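# Move cartons above wrong shelf labels to the desk

## Task

Compare every carton in the row on the wall shelf with the part-number label below it. Carry each carton that sits over a non-matching number to the desk. Cartons already over their own number must stay exactly where they were, neither slid nor rotated. The robot must not topple or finish leaning, or the task fails. A result that holds only because the robot is still supporting it does not count. At the end, open the gripper and move the robot away from the objects.

## Robot and tools

ROBOT. A Hello Robot Stretch 4 with a single arm: an omni-wheel base, a lift that rides up a mast, an arm that telescopes straight forward, a wrist with yaw, pitch and roll, and a two-finger gripper. It stands about 1.6 m tall; the base rim lies within 0.23 m of the base origin.

FRAMES. Base frame: origin on the floor below the base centre, x ahead, y to the left, z up. hand_pose is reported in this frame and marks a point between the open fingertips (link pinch); with all wrist joints at zero its axes line up with the base frame. Its printed position may be slightly wrong. The odometry frame is where the base frame was at the start of the scene; base_odometry counts wheel rotation only, so slipping looks like travel, and heading runs -3.142 to 3.142, positive to the left.

execute_actions. Argument "actions": a list holding exactly one action, or empty (empty just reports state and images). Optional "cameras": a list of names from head_camera, head_left_camera, head_right_camera, wrist_camera, all; omitted, null or ["all"] gives every camera, [] gives none, and an unknown name rejects the call. One action contains "base", "joints" or both, plus optional "pace" and "contact_limits"; alternatively it is {"end_of_arm": "enable_torque"} by itself. Base and joint motions begin together and may finish at different moments.
- "base": an object with exactly one key, each a relative move from where the base last reported itself: translate_m (metres, -2 to 2, positive = forward, no turning), strafe_m (metres, -2 to 2, positive = left, no turning), rotate_rad (radians, -3.2 to 3.2, positive = counter-clockwise seen from above).
- "joints": an object keyed by joint name, each value an absolute target (not an offset): lift_m 0 to 1.2 m; arm_m 0 to 0.55 m extension; wrist_yaw_rad -1.134 to 4.276 (0 points forward, positive turns left, 3.14 is folded back, above 3.4 the arm may obstruct); wrist_pitch_rad -1.117 to 4.259 (0 level, 1.57 pointing down); wrist_roll_rad -1.117 to 4.259 (0 puts both fingers level; positive turns the gripper clockwise viewed from behind); gripper_m -0.038 to 0.141 m, the fingertip gap when empty (below 0 the tips press together). Done tolerances: lift and arm ±0.004, yaw and roll ±0.02, pitch ±0.05, gripper ±0.004. Joint targets outside range are clipped and reported; any other bad value or unknown key rejects the whole call with no motion.
- "pace": "slow", "default", "fast" or "max" (default if absent). Base top speeds 0.1/0.3/0.4/0.6 m/s and 1/2/3/4 rad/s in that order; with lift above 0.2 they are reduced, down to 0.3 m/s and 1 rad/s at full height.
- "contact_limits": only key arm_m, 0 (gentlest) to 0.75 (firmest), default 0.5; the arm halts when it pushes harder than this.
Joints or base left out of an action may keep driving toward an earlier target without the status showing it. If a call reports a stop, later motion, wait and finished_scene calls in that same reply are skipped.

wait: "seconds" 0 to 10; commands nothing and returns state and images. zoom_image: "camera" plus "region" [x0, y0, x1, y1] in pixels of that camera's latest full image, origin top-left, at most 504×504. read_manual: optional "section", only "licences"; just licence text. finished_scene: "scene" = the current scene's number; final, and reports success.

RESULTS. base_status and joint_status tell how each motion ended: "done" (for the base, wheels turned the commanded amount even if slipping), "off_target" (stopped short, may still push), "contact_stop_at_<key>" (hit something; that part goes slack, a slack lift may sag under load, slack wheels may roll), "limit_stop_at_<name>", "time_out", "torque_fault". After a stop the old target is dropped. "limit_stop_at_tilt" means a lean over 6 degrees; lift, arm and wheels go slack and refuse commands until the lean eases. "limit_stop_at_own_body" means a joint nearly hit the robot; you may move it away (risky with pitch below -0.2 and roll below -0.4 or above 4). To unfold at the start, send lift_m 0.4 with wrist_yaw_rad 0. A wrist or gripper motor at maximum effort (pressing on something, or over ~2 kg in a level gripper) faults and goes limp until you send enable_torque. on_its_own lists things not commanded by this call; "held at" is the held target, not the position. lidar_m: 12 distances in metres, 30-degree sectors, first straight ahead then counter-clockwise (4th left, 7th behind, 10th right); "-" means nothing seen or closer than 0.25 m; it sees ~0.15 m up to robot height, so table tops register, and misses clear items and thin legs. wrist_depth_mm: a 7×7 grid of median depths from top-left, 100 to 2000 mm, "-" when unknown; the robot's own body appears. turned_by_wheels versus turned_by_imu differing by over ~0.1 rad suggests a collision or slip. base_tilt in degrees, forward and right positive, with a fixed bias up to ~1.5. motor_effort: percent of maximum, positive toward higher joint values, peak in brackets (noisy); for wheel_0, wheel_1, wheel_2 positive turns the base right. A held load in a level gripper pushes wrist_pitch_rad effort away from 0.

GRIPPING. Command gripper_m smaller than the object's width; going further below squeezes harder and pulls the item toward the wrist by up to a third of the difference, and opening pushes it back. Neither the reading nor "done" proves a grasp; at targets of 0 or more a firm grip shows as a clear gripper effort change. If tips jam on a surface, raise the lift.

CAMERAS. head_camera looks ahead and down from the mast top (turn the base to aim it); head_left_camera and head_right_camera are fisheyes beside it looking steeper, showing base and arm; wrist_camera looks along the fingers, tips near the bottom of its image. Calibrations give K, distortion and T_world_to_cam mapping base frame to camera, in OpenCV convention.

CAUTIONS. Do not turn or drive carrying over 1 kg with arm_m above 0.2, especially fast. Steady pushing or pulling, a high gripper or a high contact limit can tip the robot. Avoid drops, slips, slams, hard hits and strong pushes; keep correct cartons untouched. The robot keeps executing its last command while you think.

Each tool is called after "Call:" as name(argument=value, ...) on one line, values as JSON.

## Session

Call:
execute_actions(actions=[])

Scene clock: 0.00 s.
base_odometry: x=+0.000 y=+0.000 heading=+0.000 (m, m, rad; odometry frame)
turned_by_wheels: +0.000 (rad since the last result)
turned_by_imu: +0.000 (rad since the last result)
base_tilt: forward=-0.1 right=+1.5 (deg)
lidar_m: 2.03 1.95 1.88 1.97 1.80 1.70 1.76 1.91 1.42 1.46 2.32 1.93
base_status: not commanded
joint_positions: lift_m=+0.273 arm_m=+0.001 wrist_yaw_rad=+3.113 wrist_pitch_rad=-0.009 wrist_roll_rad=-0.020 gripper_m=+0.057
joint_status: not commanded
motor_effort: lift_m=+18 arm_m=+0 wrist_yaw_rad=+1 wrist_pitch_rad=-10 wrist_roll_rad=+0 gripper_m=-1 wheel_0=+0 wheel_1=-1 wheel_2=+0 (%)
hand_pose: x=-0.1138 y=+0.0957 z=+0.4543 quat_wxyz=(+0.014, +0.004, -0.010, +1.000) (m; base frame)
wrist_depth_mm: - 137 - - - - - / - 116 137 - - - - / - 115 141 - - - - / - 136 187 - - - - / 198 - - - - - - / 219 1708 198 1464 210 1255 1308 / 214 1160 1042 597 1060 960 946
pictures: head_camera, head_left_camera, head_right_camera, wrist_camera
Images, in order (width x height): head_camera 420x560, head_left_camera 420x672, head_right_camera 420x672, wrist_camera 616x392.

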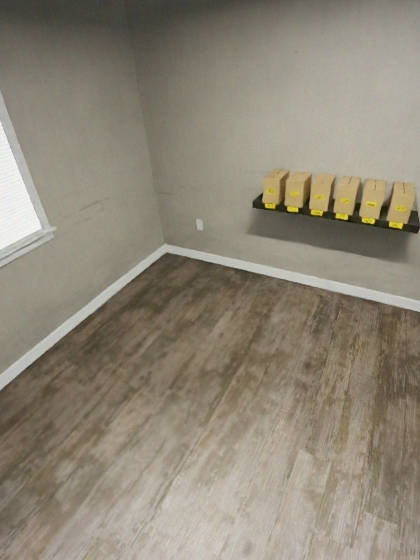

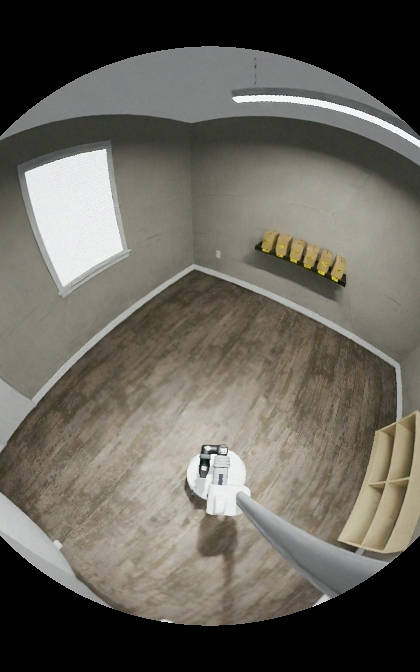

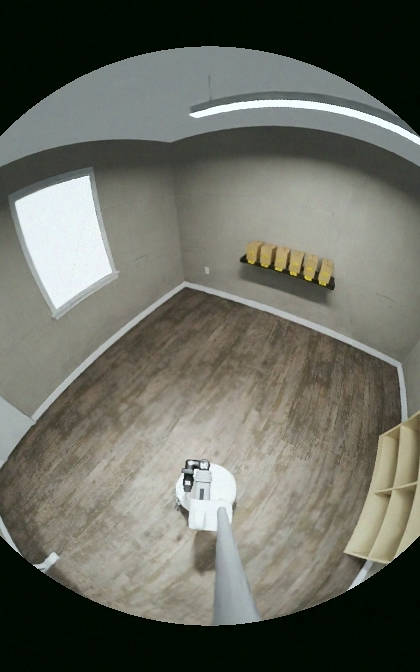

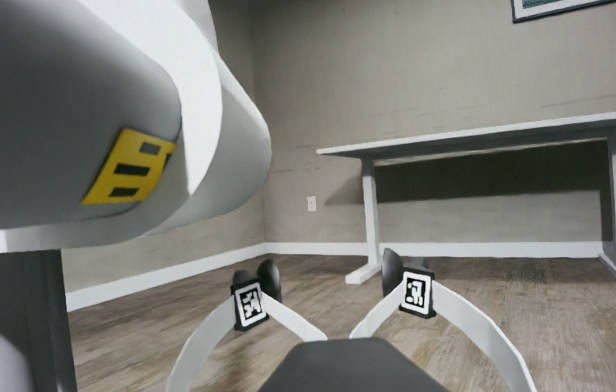

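Call:
zoom_image(camera="head_camera", region=[240, 150, 420, 250])

Region (240, 150, 420, 250) of head_camera's 420x560 image, scaled by 2.800, with more detail than that image has.

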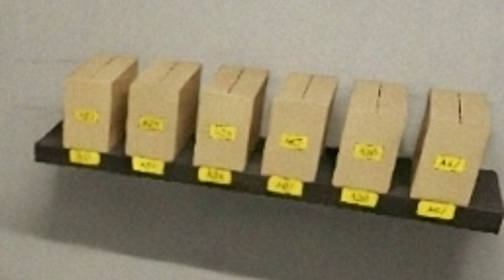

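Call:
execute_actions(actions=[{"base":{"rotate_rad":-0.54},"joints":{"lift_m":0.6,"wrist_yaw_rad":0},"pace":"fast"}], cameras=[])

Call:
execute_actions(actions=[{"base":{"translate_m":1.0},"joints":{"lift_m":0.7,"wrist_pitch_rad":0,"wrist_roll_rad":0},"pace":"fast"}], cameras=["head_camera","wrist_camera"])

Scene clock: 10.23 s.
base_odometry: x=+0.000 y=+0.000 heading=-0.540 (m, m, rad; odometry frame)
turned_by_wheels: -0.540 (rad since the last result)
turned_by_imu: -0.540 (rad since the last result)
base_tilt: forward=-0.2 right=+1.6 (deg)
lidar_m: 1.94 2.03 1.94 1.88 1.97 1.80 1.73 1.78 1.93 1.40 1.47 2.33
base_status: done
joint_positions: lift_m=+0.600 arm_m=+0.001 wrist_yaw_rad=+0.001 wrist_pitch_rad=-0.009 wrist_roll_rad=-0.020 gripper_m=+0.057
joint_status: all done
motor_effort: lift_m=+21(21) arm_m=+0(0) wrist_yaw_rad=+0(4) wrist_pitch_rad=-10(10) wrist_roll_rad=+0(0) gripper_m=-2(6) wheel_0=+2(6) wheel_1=+1(8) wheel_2=+0(8) (%)
hand_pose: x=+0.4605 y=-0.0873 z=+0.7805 quat_wxyz=(+1.000, -0.010, -0.004, +0.000) (m; base frame)
wrist_depth_mm: - 1921 1921 1921 1863 1921 1863 / - - 1921 1921 1921 1921 1921 / - - - 1921 1921 1863 1921 / - - 1708 1708 1983 1921 1921 / - - - - 1921 1921 1921 / - - 199 - 211 1863 1921 / - 1863 1661 931 1708 1537 1499
pictures: none
No camera images: the call's "cameras" was empty. Leave "cameras" out to get every camera's image.

Scene clock: 14.10 s.
base_odometry: x=+0.858 y=-0.514 heading=-0.540 (m, m, rad; odometry frame)
turned_by_wheels: +0.000 (rad since the last result)
turned_by_imu: -0.004 (rad since the last result)
base_tilt: forward=-0.3 right=+1.5 (deg)
lidar_m: 0.95 0.99 1.67 1.88 1.94 2.68 3.62 2.69 1.48 1.38 1.80 1.28
base_status: done
joint_positions: lift_m=+0.700 arm_m=+0.001 wrist_yaw_rad=+0.000 wrist_pitch_rad=+0.002 wrist_roll_rad=+0.000 gripper_m=+0.057
joint_status: all done
motor_effort: lift_m=+21(23) arm_m=+0(0) wrist_yaw_rad=+1(2) wrist_pitch_rad=-10(10) wrist_roll_rad=+2(1) gripper_m=-4(3) wheel_0=-1(6) wheel_1=-1(6) wheel_2=+1(13) (%)
hand_pose: x=+0.4605 y=-0.0874 z=+0.8773 quat_wxyz=(+1.000, +0.000, +0.001, +0.000) (m; base frame)
wrist_depth_mm: 976 960 976 960 960 960 960 / 976 960 991 976 960 960 960 / 976 976 976 976 976 976 960 / 741 741 741 741 976 991 976 / 750 741 741 732 732 976 976 / 1008 991 199 976 211 976 976 / 1008 1008 991 554 991 976 991
pictures: head_camera, wrist_camera
camera_calibration (this result's frames):
wrist_camera: T_world_to_cam=[[0.00853087, -0.994147, -0.107699, 0.0140262], [-0.0161786, 0.107552, -0.994068, 0.946389], [0.999833, 0.0102227, -0.0151664, -0.221841], [0, 0, 0, 1]] pos_world=[0.236995, -0.0855741, 0.938921]
Images, in order (width x height): head_camera 420x560, wrist_camera 616x392.

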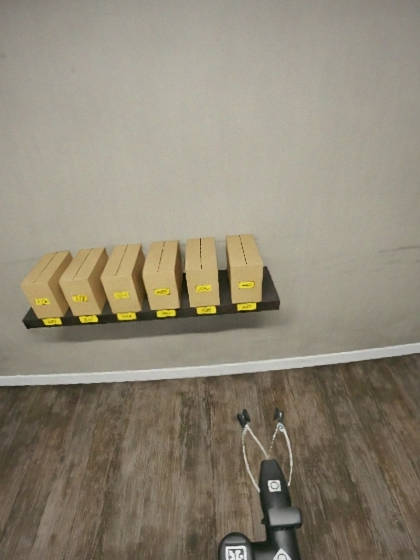

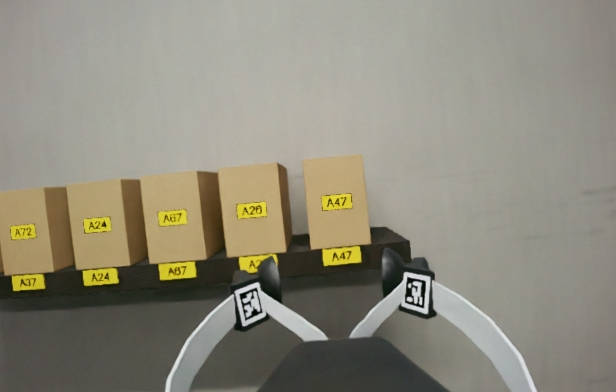

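Call:
zoom_image(camera="head_camera", region=[10, 230, 290, 340])

Call:
zoom_image(camera="wrist_camera", region=[0, 150, 400, 310])

Region (10, 230, 290, 340) of head_camera's 420x560 image, scaled by 1.800, with more detail than that image has; it fills the top 198 rows of this view, and the rest is white.

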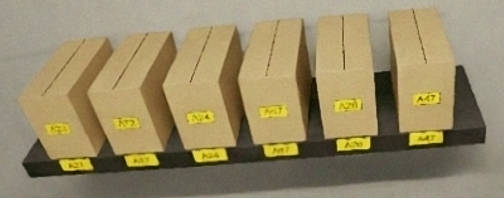

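Region (0, 150, 400, 310) of wrist_camera's 616x392 image, scaled by 1.260; it fills the top 202 rows of this view, and the rest is white.

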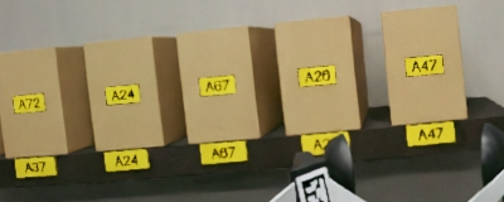

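Call:
execute_actions(actions=[{"base":{"strafe_m":0.6},"joints":{"lift_m":0.74,"gripper_m":0.141},"pace":"fast"}], cameras=["head_camera","wrist_camera"])

Call:
execute_actions(actions=[{"base":{"translate_m":0.3},"pace":"fast"}], cameras=["head_camera","wrist_camera"])

Scene clock: 26.60 s.
base_odometry: x=+1.166 y=+0.001 heading=-0.540 (m, m, rad; odometry frame)
turned_by_wheels: +0.000 (rad since the last result)
turned_by_imu: +0.000 (rad since the last result)
base_tilt: forward=-0.3 right=+1.6 (deg)
lidar_m: 0.91 0.96 1.38 1.28 1.35 1.83 3.61 2.89 2.09 1.96 1.77 0.99
base_status: done
joint_positions: lift_m=+0.740 arm_m=+0.001 wrist_yaw_rad=+0.000 wrist_pitch_rad=+0.002 wrist_roll_rad=+0.000 gripper_m=+0.141
joint_status: all done
motor_effort: lift_m=+21(22) arm_m=+0(0) wrist_yaw_rad=-2(0) wrist_pitch_rad=-10(9) wrist_roll_rad=+1(1) gripper_m=-3(3) wheel_0=+1(13) wheel_1=+0(12) wheel_2=+1(2) (%)
hand_pose: x=+0.4605 y=-0.0874 z=+0.9173 quat_wxyz=(+1.000, +0.000, +0.001, +0.000) (m; base frame)
wrist_depth_mm: 960 946 946 946 946 931 946 / 960 960 946 946 946 946 946 / 960 960 946 960 946 946 946 / 960 976 788 715 715 707 707 / 976 976 715 723 707 715 707 / 991 976 707 707 715 976 960 / 976 976 991 544 976 976 976
pictures: head_camera, wrist_camera
camera_calibration (this result's frames):
wrist_camera: T_world_to_cam=[[0.00849313, -0.994147, -0.107704, 0.0183456], [-0.0162057, 0.107557, -0.994067, 0.986163], [0.999833, 0.0101881, -0.0151973, -0.221205], [0, 0, 0, 1]] pos_world=[0.236994, -0.0855766, 0.978926]
Images, in order (width x height): head_camera 420x560, wrist_camera 616x392.

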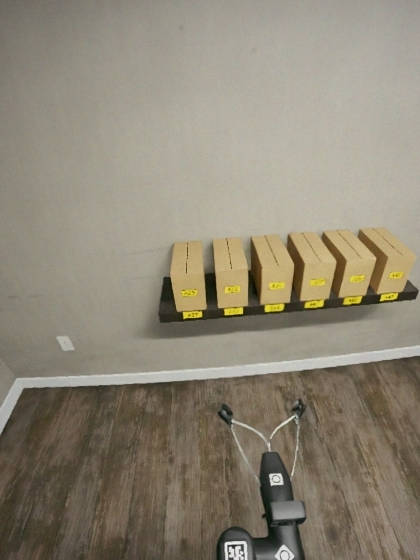

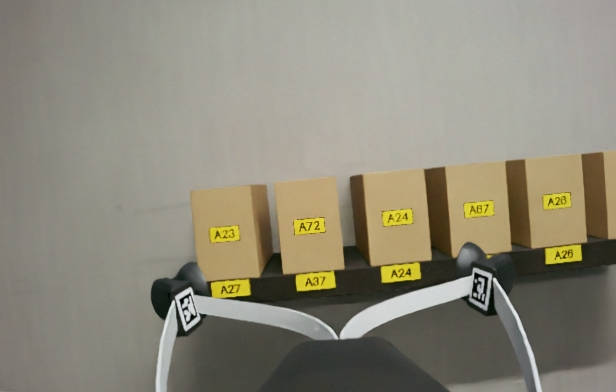

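Scene clock: 28.70 s.
base_odometry: x=+1.424 y=-0.153 heading=-0.540 (m, m, rad; odometry frame)
turned_by_wheels: +0.000 (rad since the last result)
turned_by_imu: -0.001 (rad since the last result)
base_tilt: forward=-0.3 right=+1.5 (deg)
lidar_m: 0.62 0.65 1.24 1.34 1.32 1.86 3.93 3.24 2.09 2.00 0.96 0.67
base_status: done
joint_positions: lift_m=+0.740 arm_m=+0.001 wrist_yaw_rad=+0.000 wrist_pitch_rad=+0.002 wrist_roll_rad=+0.000 gripper_m=+0.141
joint_status: not commanded
motor_effort: lift_m=+21(21) arm_m=+0(0) wrist_yaw_rad=-3(1) wrist_pitch_rad=-10(9) wrist_roll_rad=+1(1) gripper_m=-5(2) wheel_0=+1(6) wheel_1=+0(5) wheel_2=+2(12) (%)
hand_pose: x=+0.4605 y=-0.0874 z=+0.9173 quat_wxyz=(+1.000, +0.000, +0.001, +0.000) (m; base frame)
wrist_depth_mm: 654 661 661 654 661 661 647 / 668 661 661 661 661 661 654 / 661 668 668 668 661 661 661 / 668 676 512 418 415 415 415 / 668 421 418 418 418 415 418 / 676 424 424 424 413 415 415 / 676 418 418 263 415 415 668
pictures: head_camera, wrist_camera
camera_calibration (this result's frames):
wrist_camera: T_world_to_cam=[[0.00849318, -0.994147, -0.107704, 0.0183456], [-0.0162057, 0.107557, -0.994067, 0.986163], [0.999833, 0.0101882, -0.0151974, -0.221205], [0, 0, 0, 1]] pos_world=[0.236994, -0.0855766, 0.978926]
Images, in order (width x height): head_camera 420x560, wrist_camera 616x392.

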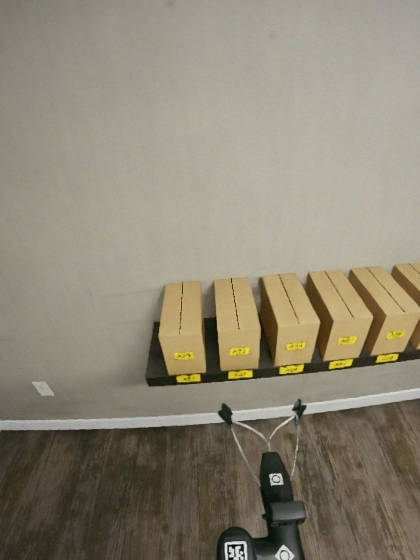

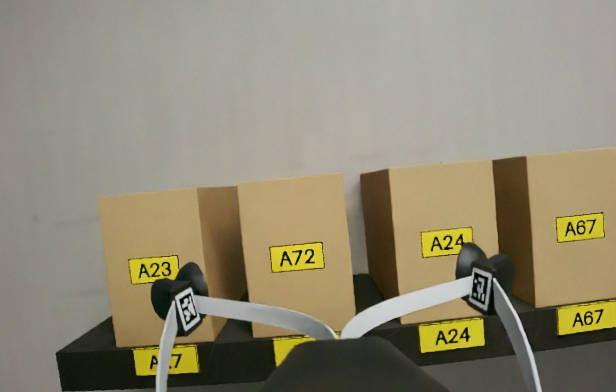

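Call:
execute_actions(actions=[{"base":{"strafe_m":0.035},"joints":{"lift_m":1.2,"wrist_pitch_rad":1.57},"pace":"fast"}], cameras=[])

Call:
execute_actions(actions=[{"base":{"translate_m":0.22},"joints":{"arm_m":0.1}}])

Scene clock: 46.13 s.
base_odometry: x=+1.442 y=-0.123 heading=-0.539 (m, m, rad; odometry frame)
turned_by_wheels: +0.000 (rad since the last result)
turned_by_imu: -0.001 (rad since the last result)
base_tilt: forward=-0.2 right=+1.5 (deg)
lidar_m: 0.63 0.94 1.22 1.30 1.32 1.80 3.98 3.21 2.14 2.00 0.96 0.66
base_status: done
joint_positions: lift_m=+1.199 arm_m=+0.001 wrist_yaw_rad=+0.000 wrist_pitch_rad=+1.570 wrist_roll_rad=+0.000 gripper_m=+0.141
joint_status: all done
motor_effort: lift_m=+21(23) arm_m=+0(0) wrist_yaw_rad=+1(2) wrist_pitch_rad=-3(8) wrist_roll_rad=+1(2) gripper_m=+1(1) wheel_0=+0(8) wheel_1=+1(10) wheel_2=+0(0) (%)
hand_pose: x=+0.1722 y=-0.0874 z=+1.0888 quat_wxyz=(+0.707, +0.000, +0.707, +0.000) (m; base frame)
wrist_depth_mm: 1281 1308 1281 1281 1255 1255 1229 / 1308 1308 1255 1255 1255 1281 1281 / 1308 1281 1308 1281 1281 1255 1255 / 1308 1308 1308 1281 1281 1281 1281 / 1336 1308 1308 1078 1281 1281 1255 / 1336 1308 213 1078 1255 202 1255 / 1308 1308 1336 715 1281 1281 1281
pictures: none
No camera images: the call's "cameras" was empty. Leave "cameras" out to get every camera's image.

Scene clock: 48.30 s.
base_odometry: x=+1.630 y=-0.236 heading=-0.539 (m, m, rad; odometry frame)
turned_by_wheels: +0.000 (rad since the last result)
turned_by_imu: -0.001 (rad since the last result)
base_tilt: forward=-0.2 right=+1.5 (deg)
lidar_m: 0.40 0.43 0.93 1.31 1.34 1.76 4.18 3.48 2.08 2.07 0.63 0.45
base_status: done
joint_positions: lift_m=+1.199 arm_m=+0.099 wrist_yaw_rad=+0.000 wrist_pitch_rad=+1.570 wrist_roll_rad=+0.000 gripper_m=+0.141
joint_status: all done
motor_effort: lift_m=+21(21) arm_m=+5(7) wrist_yaw_rad=+2(1) wrist_pitch_rad=-2(3) wrist_roll_rad=+1(2) gripper_m=+2(2) wheel_0=+2(2) wheel_1=+0(5) wheel_2=+0(8) (%)
hand_pose: x=+0.2702 y=-0.0874 z=+1.0888 quat_wxyz=(+0.707, +0.000, +0.707, +0.000) (m; base frame)
wrist_depth_mm: 640 327 330 324 373 320 351 / 891 332 430 404 500 492 508 / 1308 1281 1281 1281 1281 1281 1229 / 1308 1308 1308 1308 1281 1255 1255 / 1336 1308 1308 1078 1281 1281 1255 / 1308 1308 213 1098 1255 202 1281 / 1336 1308 1308 609 1308 1281 1281
pictures: head_camera, head_left_camera, head_right_camera, wrist_camera
camera_calibration (this result's frames):
wrist_camera: T_world_to_cam=[[-0.107781, -0.994136, -0.00874106, -0.0379212], [-0.994103, 0.107664, 0.0129315, 0.321461], [-0.0119146, 0.0100833, -0.999878, 1.31716], [0, 0, 0, 1]] pos_world=[0.331172, -0.08559, 1.31251]
Images, in order (width x height): head_camera 420x560, head_left_camera 420x672, head_right_camera 420x672, wrist_camera 616x392.

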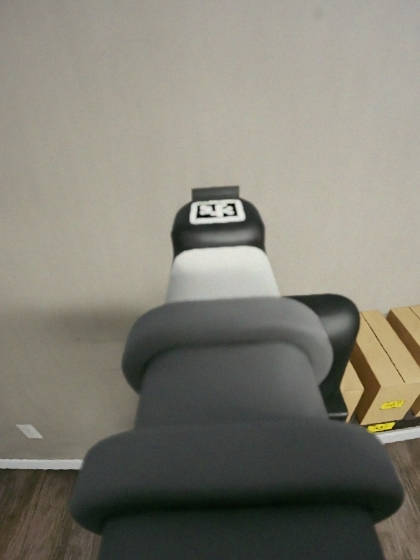

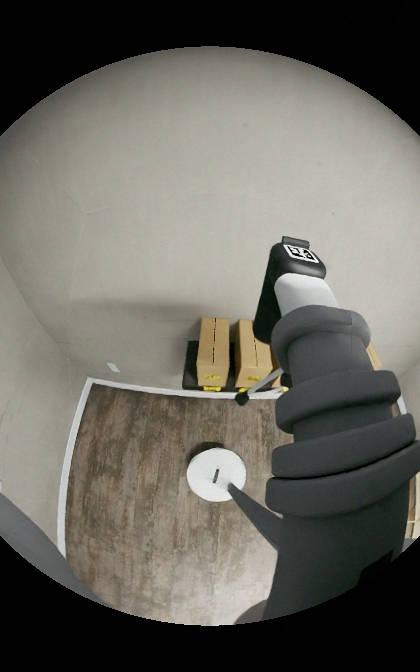

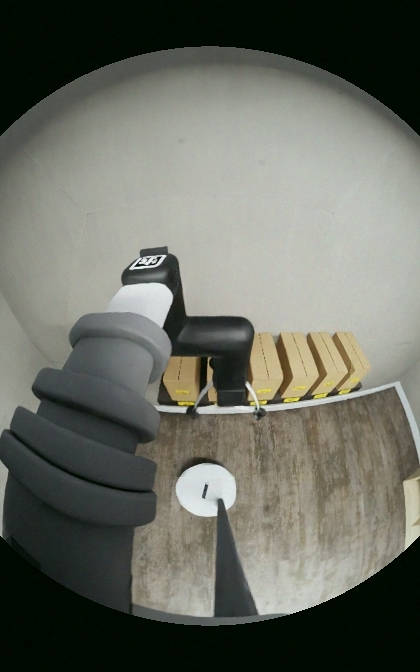

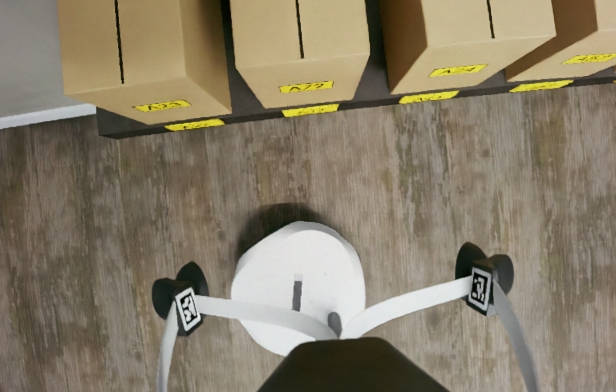

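Call:
execute_actions(actions=[{"joints":{"arm_m":0.36,"lift_m":1.16}}], cameras=["head_left_camera","wrist_camera"])

Scene clock: 53.30 s.
base_odometry: x=+1.630 y=-0.236 heading=-0.539 (m, m, rad; odometry frame)
turned_by_wheels: +0.000 (rad since the last result)
turned_by_imu: +0.000 (rad since the last result)
base_tilt: forward=-0.2 right=+1.5 (deg)
lidar_m: 0.40 0.41 0.92 1.31 1.36 1.75 4.17 3.46 2.13 2.05 0.59 0.42
base_status: not commanded
joint_positions: lift_m=+1.160 arm_m=+0.359 wrist_yaw_rad=+0.000 wrist_pitch_rad=+1.570 wrist_roll_rad=+0.000 gripper_m=+0.141
joint_status: all done
motor_effort: lift_m=+14(21) arm_m=+6(7) wrist_yaw_rad=+1(3) wrist_pitch_rad=-2(4) wrist_roll_rad=+1(0) gripper_m=+1(1) wheel_0=+2(2) wheel_1=+0(0) wheel_2=+0(0) (%)
hand_pose: x=+0.5302 y=-0.0874 z=+1.0500 quat_wxyz=(+0.707, +0.000, +0.707, +0.000) (m; base frame)
wrist_depth_mm: 203 217 233 243 264 279 281 / 285 291 290 287 320 283 281 / 294 293 329 289 343 285 282 / 297 296 320 290 325 286 285 / 297 296 330 291 345 286 285 / 298 296 214 293 291 202 287 / 1281 298 351 202 1255 1255 1255
pictures: head_left_camera, wrist_camera
camera_calibration (this result's frames):
wrist_camera: T_world_to_cam=[[-0.107603, -0.994155, -0.00874998, -0.0103238], [-0.994123, 0.107487, 0.0128493, 0.580508], [-0.0118336, 0.0100812, -0.999879, 1.28145], [0, 0, 0, 1]] pos_world=[0.59115, -0.0855791, 1.27375]
Images, in order (width x height): head_left_camera 420x672, wrist_camera 616x392.

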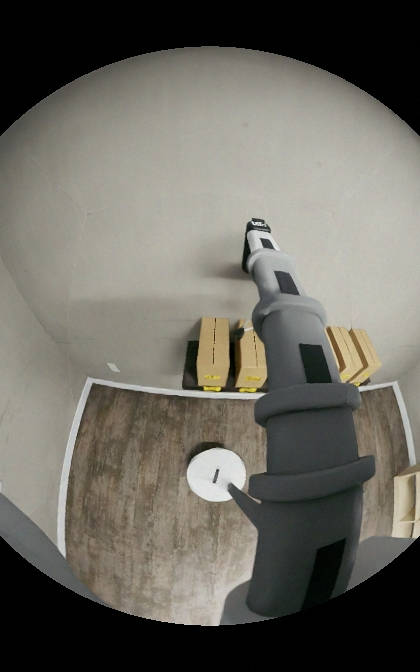

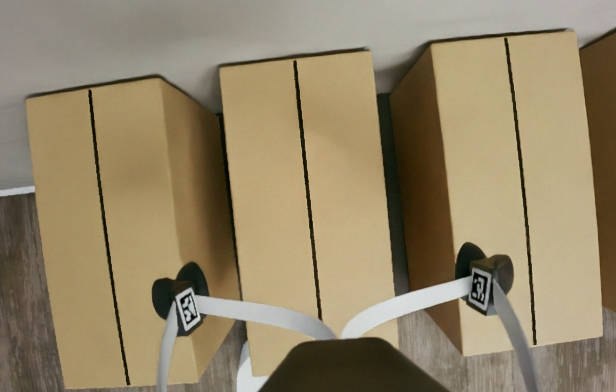

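Call:
execute_actions(actions=[{"base":{"strafe_m":0.01},"joints":{"arm_m":0.38,"lift_m":1.115,"gripper_m":0.13}}], cameras=["wrist_camera"])

Scene clock: 60.50 s.
base_odometry: x=+1.636 y=-0.228 heading=-0.539 (m, m, rad; odometry frame)
turned_by_wheels: +0.000 (rad since the last result)
turned_by_imu: +0.000 (rad since the last result)
base_tilt: forward=-0.2 right=+1.5 (deg)
lidar_m: 0.40 0.42 0.90 1.30 1.34 1.76 4.20 3.46 2.11 2.09 0.62 0.44
base_status: done
joint_positions: lift_m=+1.115 arm_m=+0.379 wrist_yaw_rad=+0.000 wrist_pitch_rad=+1.570 wrist_roll_rad=+0.000 gripper_m=+0.130
joint_status: all done
motor_effort: lift_m=+14(16) arm_m=+6(5) wrist_yaw_rad=+1(1) wrist_pitch_rad=-3(3) wrist_roll_rad=+1(1) gripper_m=+0(1) wheel_0=-1(11) wheel_1=+0(7) wheel_2=+0(1) (%)
hand_pose: x=+0.5502 y=-0.0874 z=+1.0050 quat_wxyz=(+0.707, +0.000, +0.707, +0.000) (m; base frame)
wrist_depth_mm: 163 175 187 196 212 228 232 / 228 248 245 242 242 240 237 / 250 247 301 244 243 241 239 / 250 249 290 246 244 244 240 / 252 250 300 246 245 243 241 / 253 251 197 247 246 242 243 / 254 253 301 180 247 270 243
pictures: wrist_camera
camera_calibration (this result's frames):
wrist_camera: T_world_to_cam=[[-0.107644, -0.994151, -0.00873089, -0.00856757], [-0.994117, 0.107526, 0.0130255, 0.600737], [-0.0120105, 0.0100816, -0.999877, 1.2368], [0, 0, 0, 1]] pos_world=[0.611135, -0.0855815, 1.22875]
Images, in order (width x height): wrist_camera 616x392.

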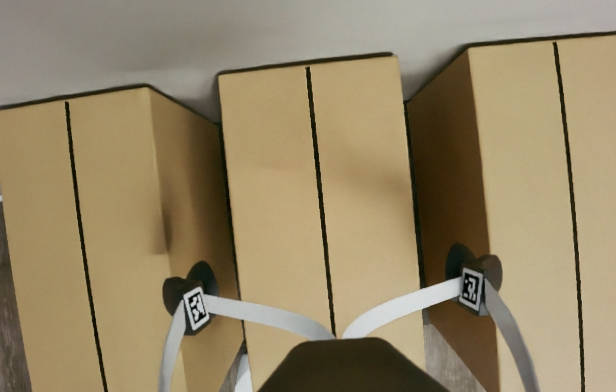

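Call:
execute_actions(actions=[{"joints":{"lift_m":1.065},"pace":"slow"}], cameras=["wrist_camera"])

Call:
execute_actions(actions=[{"joints":{"gripper_m":0.04}}], cameras=["wrist_camera"])

Call:
execute_actions(actions=[{"joints":{"lift_m":1.1},"pace":"slow"}], cameras=["wrist_camera","head_left_camera"])

Scene clock: 65.37 s.
base_odometry: x=+1.636 y=-0.228 heading=-0.539 (m, m, rad; odometry frame)
turned_by_wheels: +0.000 (rad since the last result)
turned_by_imu: +0.000 (rad since the last result)
base_tilt: forward=-0.2 right=+1.5 (deg)
lidar_m: 0.38 0.41 0.91 1.29 1.34 1.74 4.18 3.50 2.13 2.07 0.62 0.42
base_status: not commanded
joint_positions: lift_m=+1.065 arm_m=+0.379 wrist_yaw_rad=+0.000 wrist_pitch_rad=+1.570 wrist_roll_rad=+0.000 gripper_m=+0.130
joint_status: all done
motor_effort: lift_m=+14(16) arm_m=+5(5) wrist_yaw_rad=+0(0) wrist_pitch_rad=-3(3) wrist_roll_rad=+1(1) gripper_m=+1(1) wheel_0=-1(1) wheel_1=+0(0) wheel_2=+0(0) (%)
hand_pose: x=+0.5502 y=-0.0874 z=+0.9550 quat_wxyz=(+0.707, +0.000, +0.707, +0.000) (m; base frame)
wrist_depth_mm: 163 175 187 193 191 202 189 / 198 216 195 193 193 224 190 / 198 216 196 194 193 234 191 / 200 210 196 196 194 244 191 / 201 203 198 196 195 216 193 / 202 202 196 198 196 207 194 / 203 202 250 154 196 249 194
pictures: wrist_camera
camera_calibration (this result's frames):
wrist_camera: T_world_to_cam=[[-0.107645, -0.994151, -0.0087309, -0.00900373], [-0.994117, 0.107527, 0.0130254, 0.60139], [-0.0120104, 0.0100816, -0.999877, 1.1868], [0, 0, 0, 1]] pos_world=[0.611137, -0.0855815, 1.17874]
Images, in order (width x height): wrist_camera 616x392.

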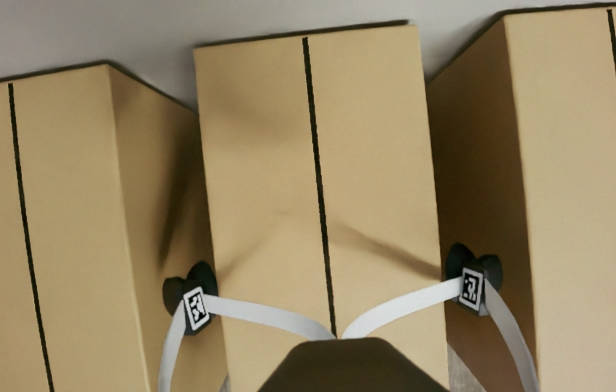

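Scene clock: 67.20 s.
base_odometry: x=+1.636 y=-0.228 heading=-0.539 (m, m, rad; odometry frame)
turned_by_wheels: +0.000 (rad since the last result)
turned_by_imu: +0.000 (rad since the last result)
base_tilt: forward=-0.2 right=+1.5 (deg)
lidar_m: 0.40 0.42 0.95 1.28 1.35 1.78 4.15 3.46 2.12 2.10 0.62 0.44
base_status: not commanded
joint_positions: lift_m=+1.065 arm_m=+0.379 wrist_yaw_rad=+0.000 wrist_pitch_rad=+1.570 wrist_roll_rad=+0.000 gripper_m=+0.040
joint_status: all done
motor_effort: lift_m=+14(14) arm_m=+5(6) wrist_yaw_rad=+0(0) wrist_pitch_rad=-3(3) wrist_roll_rad=+1(1) gripper_m=-23(23) wheel_0=-1(1) wheel_1=+0(0) wheel_2=+0(0) (%)
hand_pose: x=+0.5502 y=-0.0874 z=+0.9550 quat_wxyz=(+0.707, +0.000, +0.707, +0.000) (m; base frame)
wrist_depth_mm: 163 175 171 169 168 202 188 / 198 216 172 170 169 224 189 / 198 216 172 171 170 217 190 / 200 211 173 172 170 227 191 / 200 204 174 173 171 214 193 / 202 200 175 173 172 171 172 / 202 201 175 116 127 229 195
pictures: wrist_camera
camera_calibration (this result's frames):
wrist_camera: T_world_to_cam=[[-0.107645, -0.994151, -0.00873089, -0.00900373], [-0.994117, 0.107527, 0.0130255, 0.60139], [-0.0120105, 0.0100816, -0.999877, 1.1868], [0, 0, 0, 1]] pos_world=[0.611137, -0.0855815, 1.17874]
Images, in order (width x height): wrist_camera 616x392.

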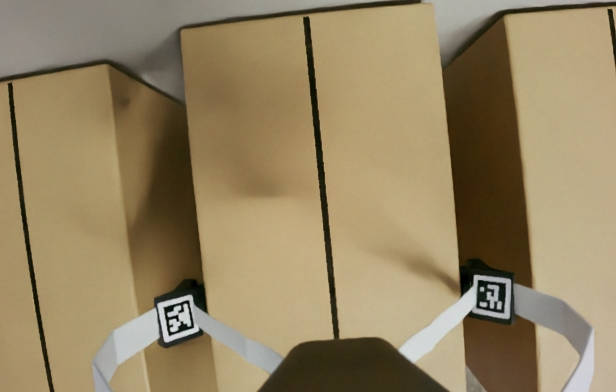

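Scene clock: 68.33 s.
base_odometry: x=+1.636 y=-0.228 heading=-0.539 (m, m, rad; odometry frame)
turned_by_wheels: +0.000 (rad since the last result)
turned_by_imu: +0.000 (rad since the last result)
base_tilt: forward=-0.3 right=+1.6 (deg)
lidar_m: 0.40 0.43 0.92 1.30 1.34 1.76 4.21 3.47 2.13 2.10 0.63 0.45
base_status: not commanded
joint_positions: lift_m=+1.100 arm_m=+0.379 wrist_yaw_rad=+0.000 wrist_pitch_rad=+1.570 wrist_roll_rad=+0.000 gripper_m=+0.040
joint_status: all done
motor_effort: lift_m=+22(24) arm_m=+5(6) wrist_yaw_rad=+0(2) wrist_pitch_rad=-2(3) wrist_roll_rad=+1(1) gripper_m=-23(25) wheel_0=-1(1) wheel_1=+0(0) wheel_2=+0(0) (%)
hand_pose: x=+0.5502 y=-0.0874 z=+0.9894 quat_wxyz=(+0.707, +0.000, +0.707, +0.000) (m; base frame)
wrist_depth_mm: 163 176 171 170 168 223 222 / 229 231 171 171 169 224 223 / 233 232 172 171 169 225 224 / 235 233 173 172 170 228 225 / 236 234 173 172 171 227 226 / 236 235 174 173 172 171 189 / 238 236 175 116 127 230 228
pictures: head_left_camera, wrist_camera
camera_calibration (this result's frames):
wrist_camera: T_world_to_cam=[[-0.107645, -0.994151, -0.00873086, -0.00870384], [-0.994117, 0.107527, 0.0130257, 0.600944], [-0.0120107, 0.0100816, -0.999877, 1.22113], [0, 0, 0, 1]] pos_world=[0.611139, -0.0855815, 1.21308]
Images, in order (width x height): head_left_camera 420x672, wrist_camera 616x392.

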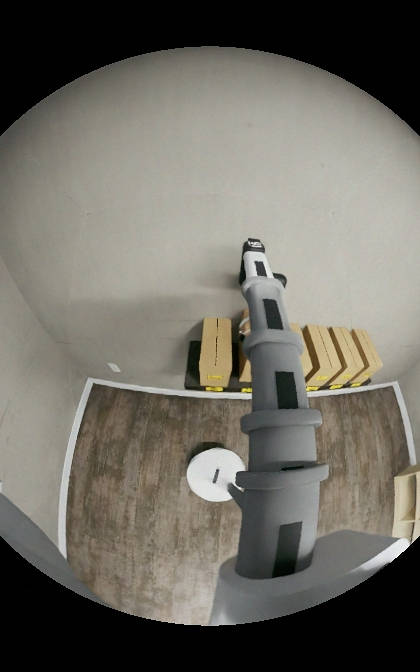

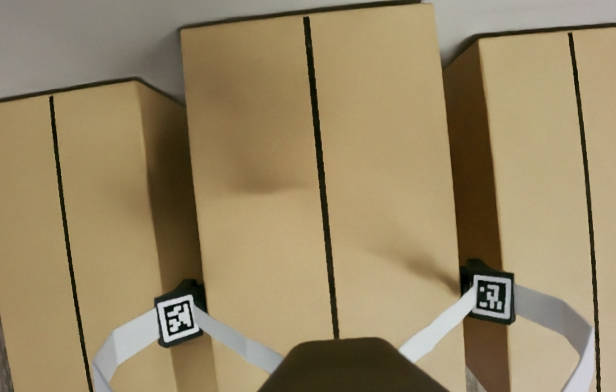

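Call:
execute_actions(actions=[{"joints":{"arm_m":0.08},"base":{"translate_m":-0.15}}], cameras=["wrist_camera"])

Call:
execute_actions(actions=[{"base":{"rotate_rad":3.1}}])

Scene clock: 77.30 s.
base_odometry: x=+1.507 y=-0.151 heading=-0.540 (m, m, rad; odometry frame)
turned_by_wheels: +0.000 (rad since the last result)
turned_by_imu: +0.000 (rad since the last result)
base_tilt: forward=-0.1 right=+1.6 (deg)
lidar_m: 0.28 0.54 1.16 1.29 1.32 1.76 4.00 3.27 2.12 2.05 0.85 0.32
base_status: done
joint_positions: lift_m=+1.100 arm_m=+0.081 wrist_yaw_rad=+0.000 wrist_pitch_rad=+1.570 wrist_roll_rad=+0.000 gripper_m=+0.040
joint_status: all done
motor_effort: lift_m=+22(22) arm_m=-5(4) wrist_yaw_rad=+2(1) wrist_pitch_rad=-4(4) wrist_roll_rad=+1(2) gripper_m=-22(21) wheel_0=-2(4) wheel_1=-2(5) wheel_2=+1(10) (%)
hand_pose: x=+0.2519 y=-0.0874 z=+0.9894 quat_wxyz=(+0.707, +0.000, +0.707, +0.000) (m; base frame)
wrist_depth_mm: 1025 1118 171 169 168 1160 1160 / 1205 1182 172 170 169 1138 1160 / 1229 1205 173 171 170 1160 1160 / 1205 1205 173 171 171 1160 1182 / 1229 1229 174 173 171 1182 1160 / 1229 1205 174 173 172 171 1160 / 1229 1229 175 116 127 1182 1182
pictures: wrist_camera
camera_calibration (this result's frames):
wrist_camera: T_world_to_cam=[[-0.10809, -0.994103, -0.00870131, -0.0407215], [-0.994065, 0.10797, 0.0132991, 0.304206], [-0.0122812, 0.0100872, -0.999874, 1.21762], [0, 0, 0, 1]] pos_world=[0.312953, -0.0856088, 1.21307]
Images, in order (width x height): wrist_camera 616x392.

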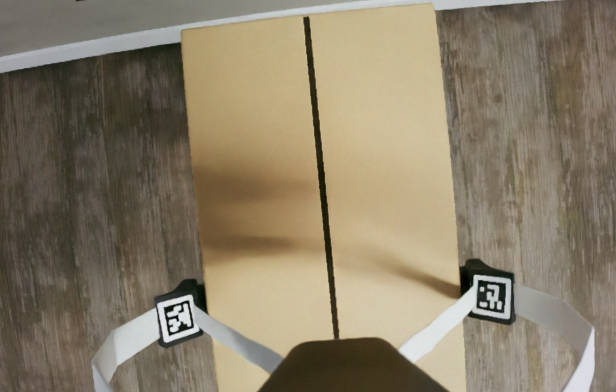

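Scene clock: 80.97 s.
base_odometry: x=+1.507 y=-0.151 heading=+2.560 (m, m, rad; odometry frame)
turned_by_wheels: +3.100 (rad since the last result)
turned_by_imu: +3.094 (rad since the last result)
base_tilt: forward=-0.3 right=+1.7 (deg)
lidar_m: 0.26 3.20 2.13 2.03 0.88 0.60 0.55 0.56 1.09 1.30 1.30 0.29
base_status: done
joint_positions: lift_m=+1.100 arm_m=+0.081 wrist_yaw_rad=+0.000 wrist_pitch_rad=+1.570 wrist_roll_rad=+0.000 gripper_m=+0.040
joint_status: not commanded
motor_effort: lift_m=+22(22) arm_m=-5(5) wrist_yaw_rad=+1(0) wrist_pitch_rad=-2(3) wrist_roll_rad=+1(0) gripper_m=-23(25) wheel_0=-1(11) wheel_1=-1(7) wheel_2=-3(8) (%)
hand_pose: x=+0.2521 y=-0.0874 z=+0.9894 quat_wxyz=(+0.707, +0.000, +0.707, +0.000) (m; base frame)
wrist_depth_mm: 1205 1205 171 170 168 1160 1160 / 1205 1205 172 170 169 1160 1138 / 1205 1182 172 171 170 1160 1160 / 1205 1205 173 172 170 1182 1160 / 1205 1229 174 172 171 1160 1160 / 1229 1229 174 173 172 171 1160 / 1229 1229 175 116 127 1182 1182
pictures: head_camera, head_left_camera, head_right_camera, wrist_camera
camera_calibration (this result's frames):
wrist_camera: T_world_to_cam=[[-0.108092, -0.994102, -0.00874364, -0.0406661], [-0.99407, 0.107975, 0.0129091, 0.304711], [-0.0118889, 0.0100872, -0.999878, 1.21755], [0, 0, 0, 1]] pos_world=[0.312984, -0.0856091, 1.21312]
Images, in order (width x height): head_camera 420x560, head_left_camera 420x672, head_right_camera 420x672, wrist_camera 616x392.

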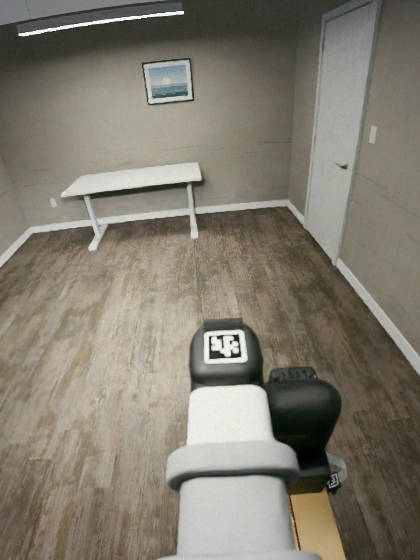

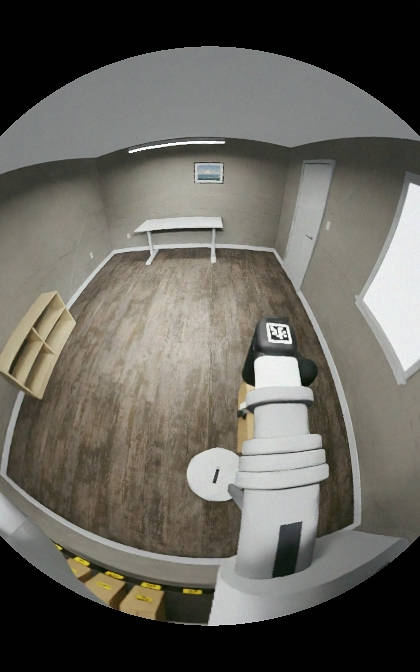

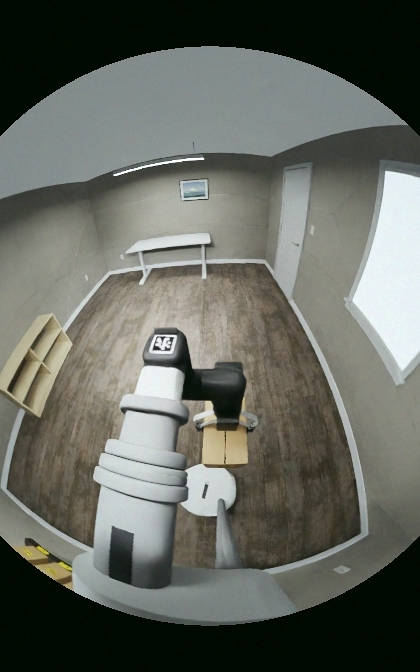

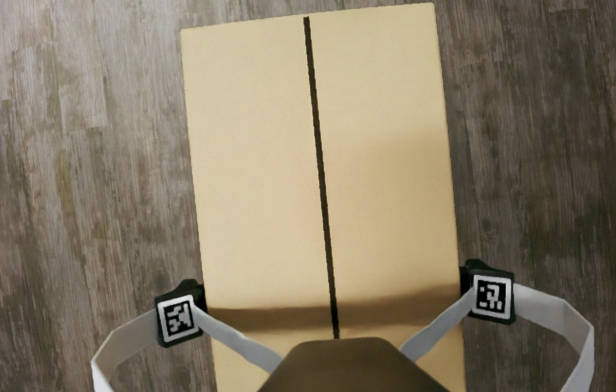

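Call:
execute_actions(actions=[{"base":{"rotate_rad":0.22}}], cameras=[])

Call:
execute_actions(actions=[{"base":{"translate_m":2.0},"pace":"fast"}], cameras=[])

Call:
execute_actions(actions=[{"base":{"translate_m":0.6},"pace":"fast"}], cameras=["head_camera","head_left_camera"])

Scene clock: 84.20 s.
base_odometry: x=+1.507 y=-0.151 heading=+2.780 (m, m, rad; odometry frame)
turned_by_wheels: +0.220 (rad since the last result)
turned_by_imu: +0.219 (rad since the last result)
base_tilt: forward=-0.3 right=+1.5 (deg)
lidar_m: 0.25 2.52 2.05 2.05 0.70 0.56 0.55 0.90 1.31 1.29 1.38 0.34
base_status: done
joint_positions: lift_m=+1.100 arm_m=+0.081 wrist_yaw_rad=+0.000 wrist_pitch_rad=+1.570 wrist_roll_rad=+0.000 gripper_m=+0.040
joint_status: not commanded
motor_effort: lift_m=+22(22) arm_m=-5(5) wrist_yaw_rad=+2(1) wrist_pitch_rad=-2(2) wrist_roll_rad=+1(1) gripper_m=-24(23) wheel_0=-2(2) wheel_1=+0(7) wheel_2=-2(6) (%)
hand_pose: x=+0.2521 y=-0.0874 z=+0.9894 quat_wxyz=(+0.707, +0.000, +0.707, +0.000) (m; base frame)
wrist_depth_mm: 1182 1182 171 170 168 1160 1138 / 1205 1182 172 170 169 1160 1160 / 1205 1205 172 171 170 1160 1138 / 1229 1205 173 172 170 1160 1160 / 1229 1205 174 173 171 1182 1182 / 1229 1205 174 173 172 171 1160 / 1229 1229 175 116 127 1205 1182
pictures: none
No camera images: the call's "cameras" was empty. Leave "cameras" out to get every camera's image.

Scene clock: 91.73 s.
base_odometry: x=-0.363 y=+0.558 heading=+2.780 (m, m, rad; odometry frame)
turned_by_wheels: +0.000 (rad since the last result)
turned_by_imu: -0.008 (rad since the last result)
base_tilt: forward=-0.3 right=+1.5 (deg)
lidar_m: 0.25 1.22 2.13 1.78 1.89 2.56 2.80 1.97 1.63 1.58 1.72 0.34
base_status: done
joint_positions: lift_m=+1.100 arm_m=+0.081 wrist_yaw_rad=+0.000 wrist_pitch_rad=+1.570 wrist_roll_rad=+0.000 gripper_m=+0.040
joint_status: not commanded
motor_effort: lift_m=+22(22) arm_m=-5(5) wrist_yaw_rad=+1(2) wrist_pitch_rad=-3(3) wrist_roll_rad=+1(1) gripper_m=-27(24) wheel_0=+2(7) wheel_1=+1(5) wheel_2=+2(9) (%)
hand_pose: x=+0.2520 y=-0.0874 z=+0.9894 quat_wxyz=(+0.707, +0.000, +0.707, +0.000) (m; base frame)
wrist_depth_mm: 1182 1182 171 170 168 1160 1138 / 1205 1182 171 170 169 1160 1160 / 1182 1205 172 171 170 1182 1160 / 1229 1229 173 172 170 1160 1160 / 1205 1205 174 173 171 1182 1160 / 1229 1229 174 173 172 171 1182 / 1229 1229 175 116 127 1205 1182
pictures: none
No camera images: the call's "cameras" was empty. Leave "cameras" out to get every camera's image.

Scene clock: 95.03 s.
base_odometry: x=-0.925 y=+0.770 heading=+2.780 (m, m, rad; odometry frame)
turned_by_wheels: +0.000 (rad since the last result)
turned_by_imu: -0.002 (rad since the last result)
base_tilt: forward=-0.3 right=+1.6 (deg)
lidar_m: 0.25 0.58 0.89 2.03 1.94 2.73 3.42 2.10 1.69 1.64 0.69 0.33
base_status: done
joint_positions: lift_m=+1.100 arm_m=+0.081 wrist_yaw_rad=+0.000 wrist_pitch_rad=+1.570 wrist_roll_rad=+0.000 gripper_m=+0.040
joint_status: not commanded
motor_effort: lift_m=+22(22) arm_m=-5(5) wrist_yaw_rad=-1(1) wrist_pitch_rad=-3(2) wrist_roll_rad=+1(1) gripper_m=-22(24) wheel_0=+2(6) wheel_1=+1(6) wheel_2=+1(9) (%)
hand_pose: x=+0.2520 y=-0.0874 z=+0.9894 quat_wxyz=(+0.707, +0.000, +0.707, +0.000) (m; base frame)
wrist_depth_mm: 1182 1205 171 169 168 831 1138 / 1182 1182 172 170 169 1160 1138 / 1205 1205 172 171 170 1160 1160 / 1205 1205 173 171 170 1182 1160 / 1229 1205 174 172 171 1160 1160 / 1205 1229 175 173 172 171 1160 / 1229 1229 175 116 127 1182 1182
pictures: head_camera, head_left_camera
Images, in order (width x height): head_camera 420x560, head_left_camera 420x672.

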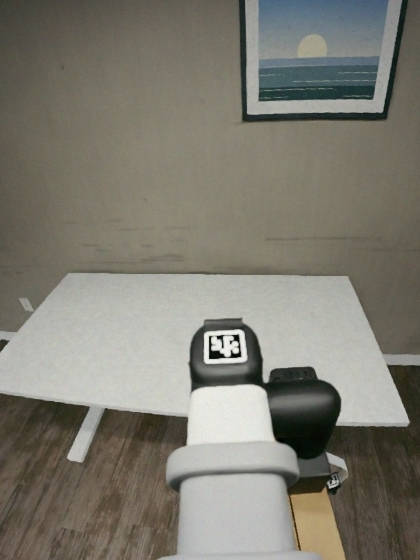

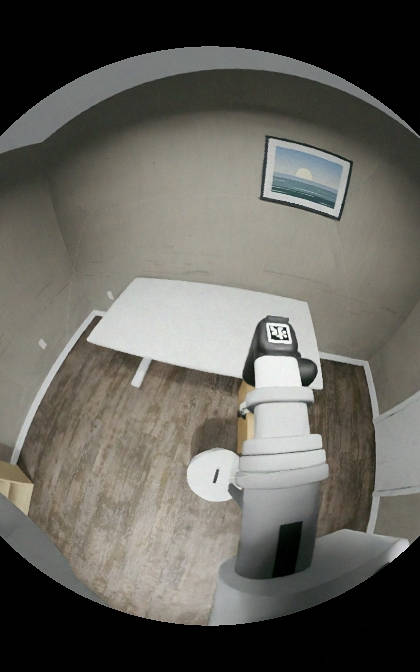

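Call:
execute_actions(actions=[{"base":{"translate_m":0.22},"joints":{"arm_m":0.45}}], cameras=["wrist_camera","head_right_camera"])

Scene clock: 99.00 s.
base_odometry: x=-1.130 y=+0.848 heading=+2.780 (m, m, rad; odometry frame)
turned_by_wheels: +0.000 (rad since the last result)
turned_by_imu: -0.001 (rad since the last result)
base_tilt: forward=-0.2 right=+1.6 (deg)
lidar_m: 0.28 0.33 0.51 2.00 2.03 2.79 3.64 2.17 1.71 1.69 0.41 0.31
base_status: done
joint_positions: lift_m=+1.100 arm_m=+0.449 wrist_yaw_rad=+0.000 wrist_pitch_rad=+1.570 wrist_roll_rad=+0.000 gripper_m=+0.040
joint_status: all done
motor_effort: lift_m=+22(22) arm_m=+5(6) wrist_yaw_rad=-1(3) wrist_pitch_rad=-2(3) wrist_roll_rad=+0(1) gripper_m=-21(21) wheel_0=+0(11) wheel_1=+1(4) wheel_2=+1(12) (%)
hand_pose: x=+0.6203 y=-0.0874 z=+0.9894 quat_wxyz=(+0.707, +0.000, +0.707, +0.000) (m; base frame)
wrist_depth_mm: 496 488 171 170 168 473 469 / 492 488 171 170 169 473 473 / 496 488 172 171 170 477 477 / 496 496 173 172 170 484 477 / 500 496 174 172 171 480 480 / 504 496 175 173 172 170 480 / 508 496 175 116 127 488 484
pictures: head_right_camera, wrist_camera
camera_calibration (this result's frames):
wrist_camera: T_world_to_cam=[[-0.10767, -0.994148, -0.00875392, -0.00112071], [-0.994117, 0.107553, 0.0128144, 0.670829], [-0.0117979, 0.0100821, -0.99988, 1.22188], [0, 0, 0, 1]] pos_world=[0.681177, -0.0855831, 1.21312]
Images, in order (width x height): head_right_camera 420x672, wrist_camera 616x392.

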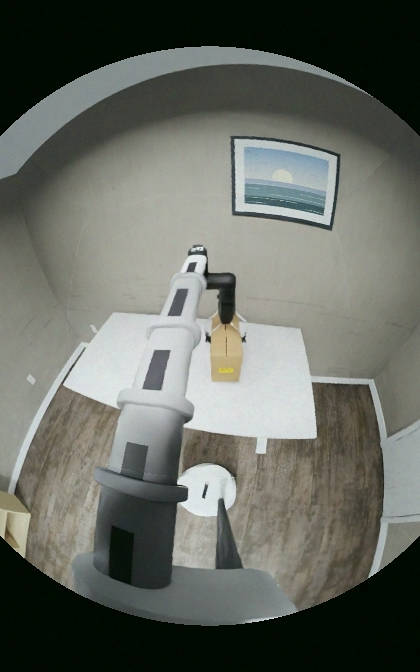

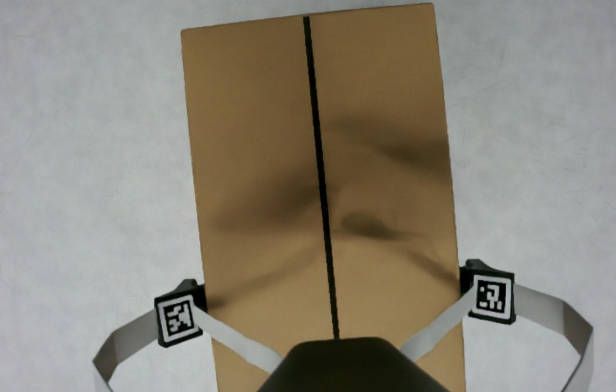

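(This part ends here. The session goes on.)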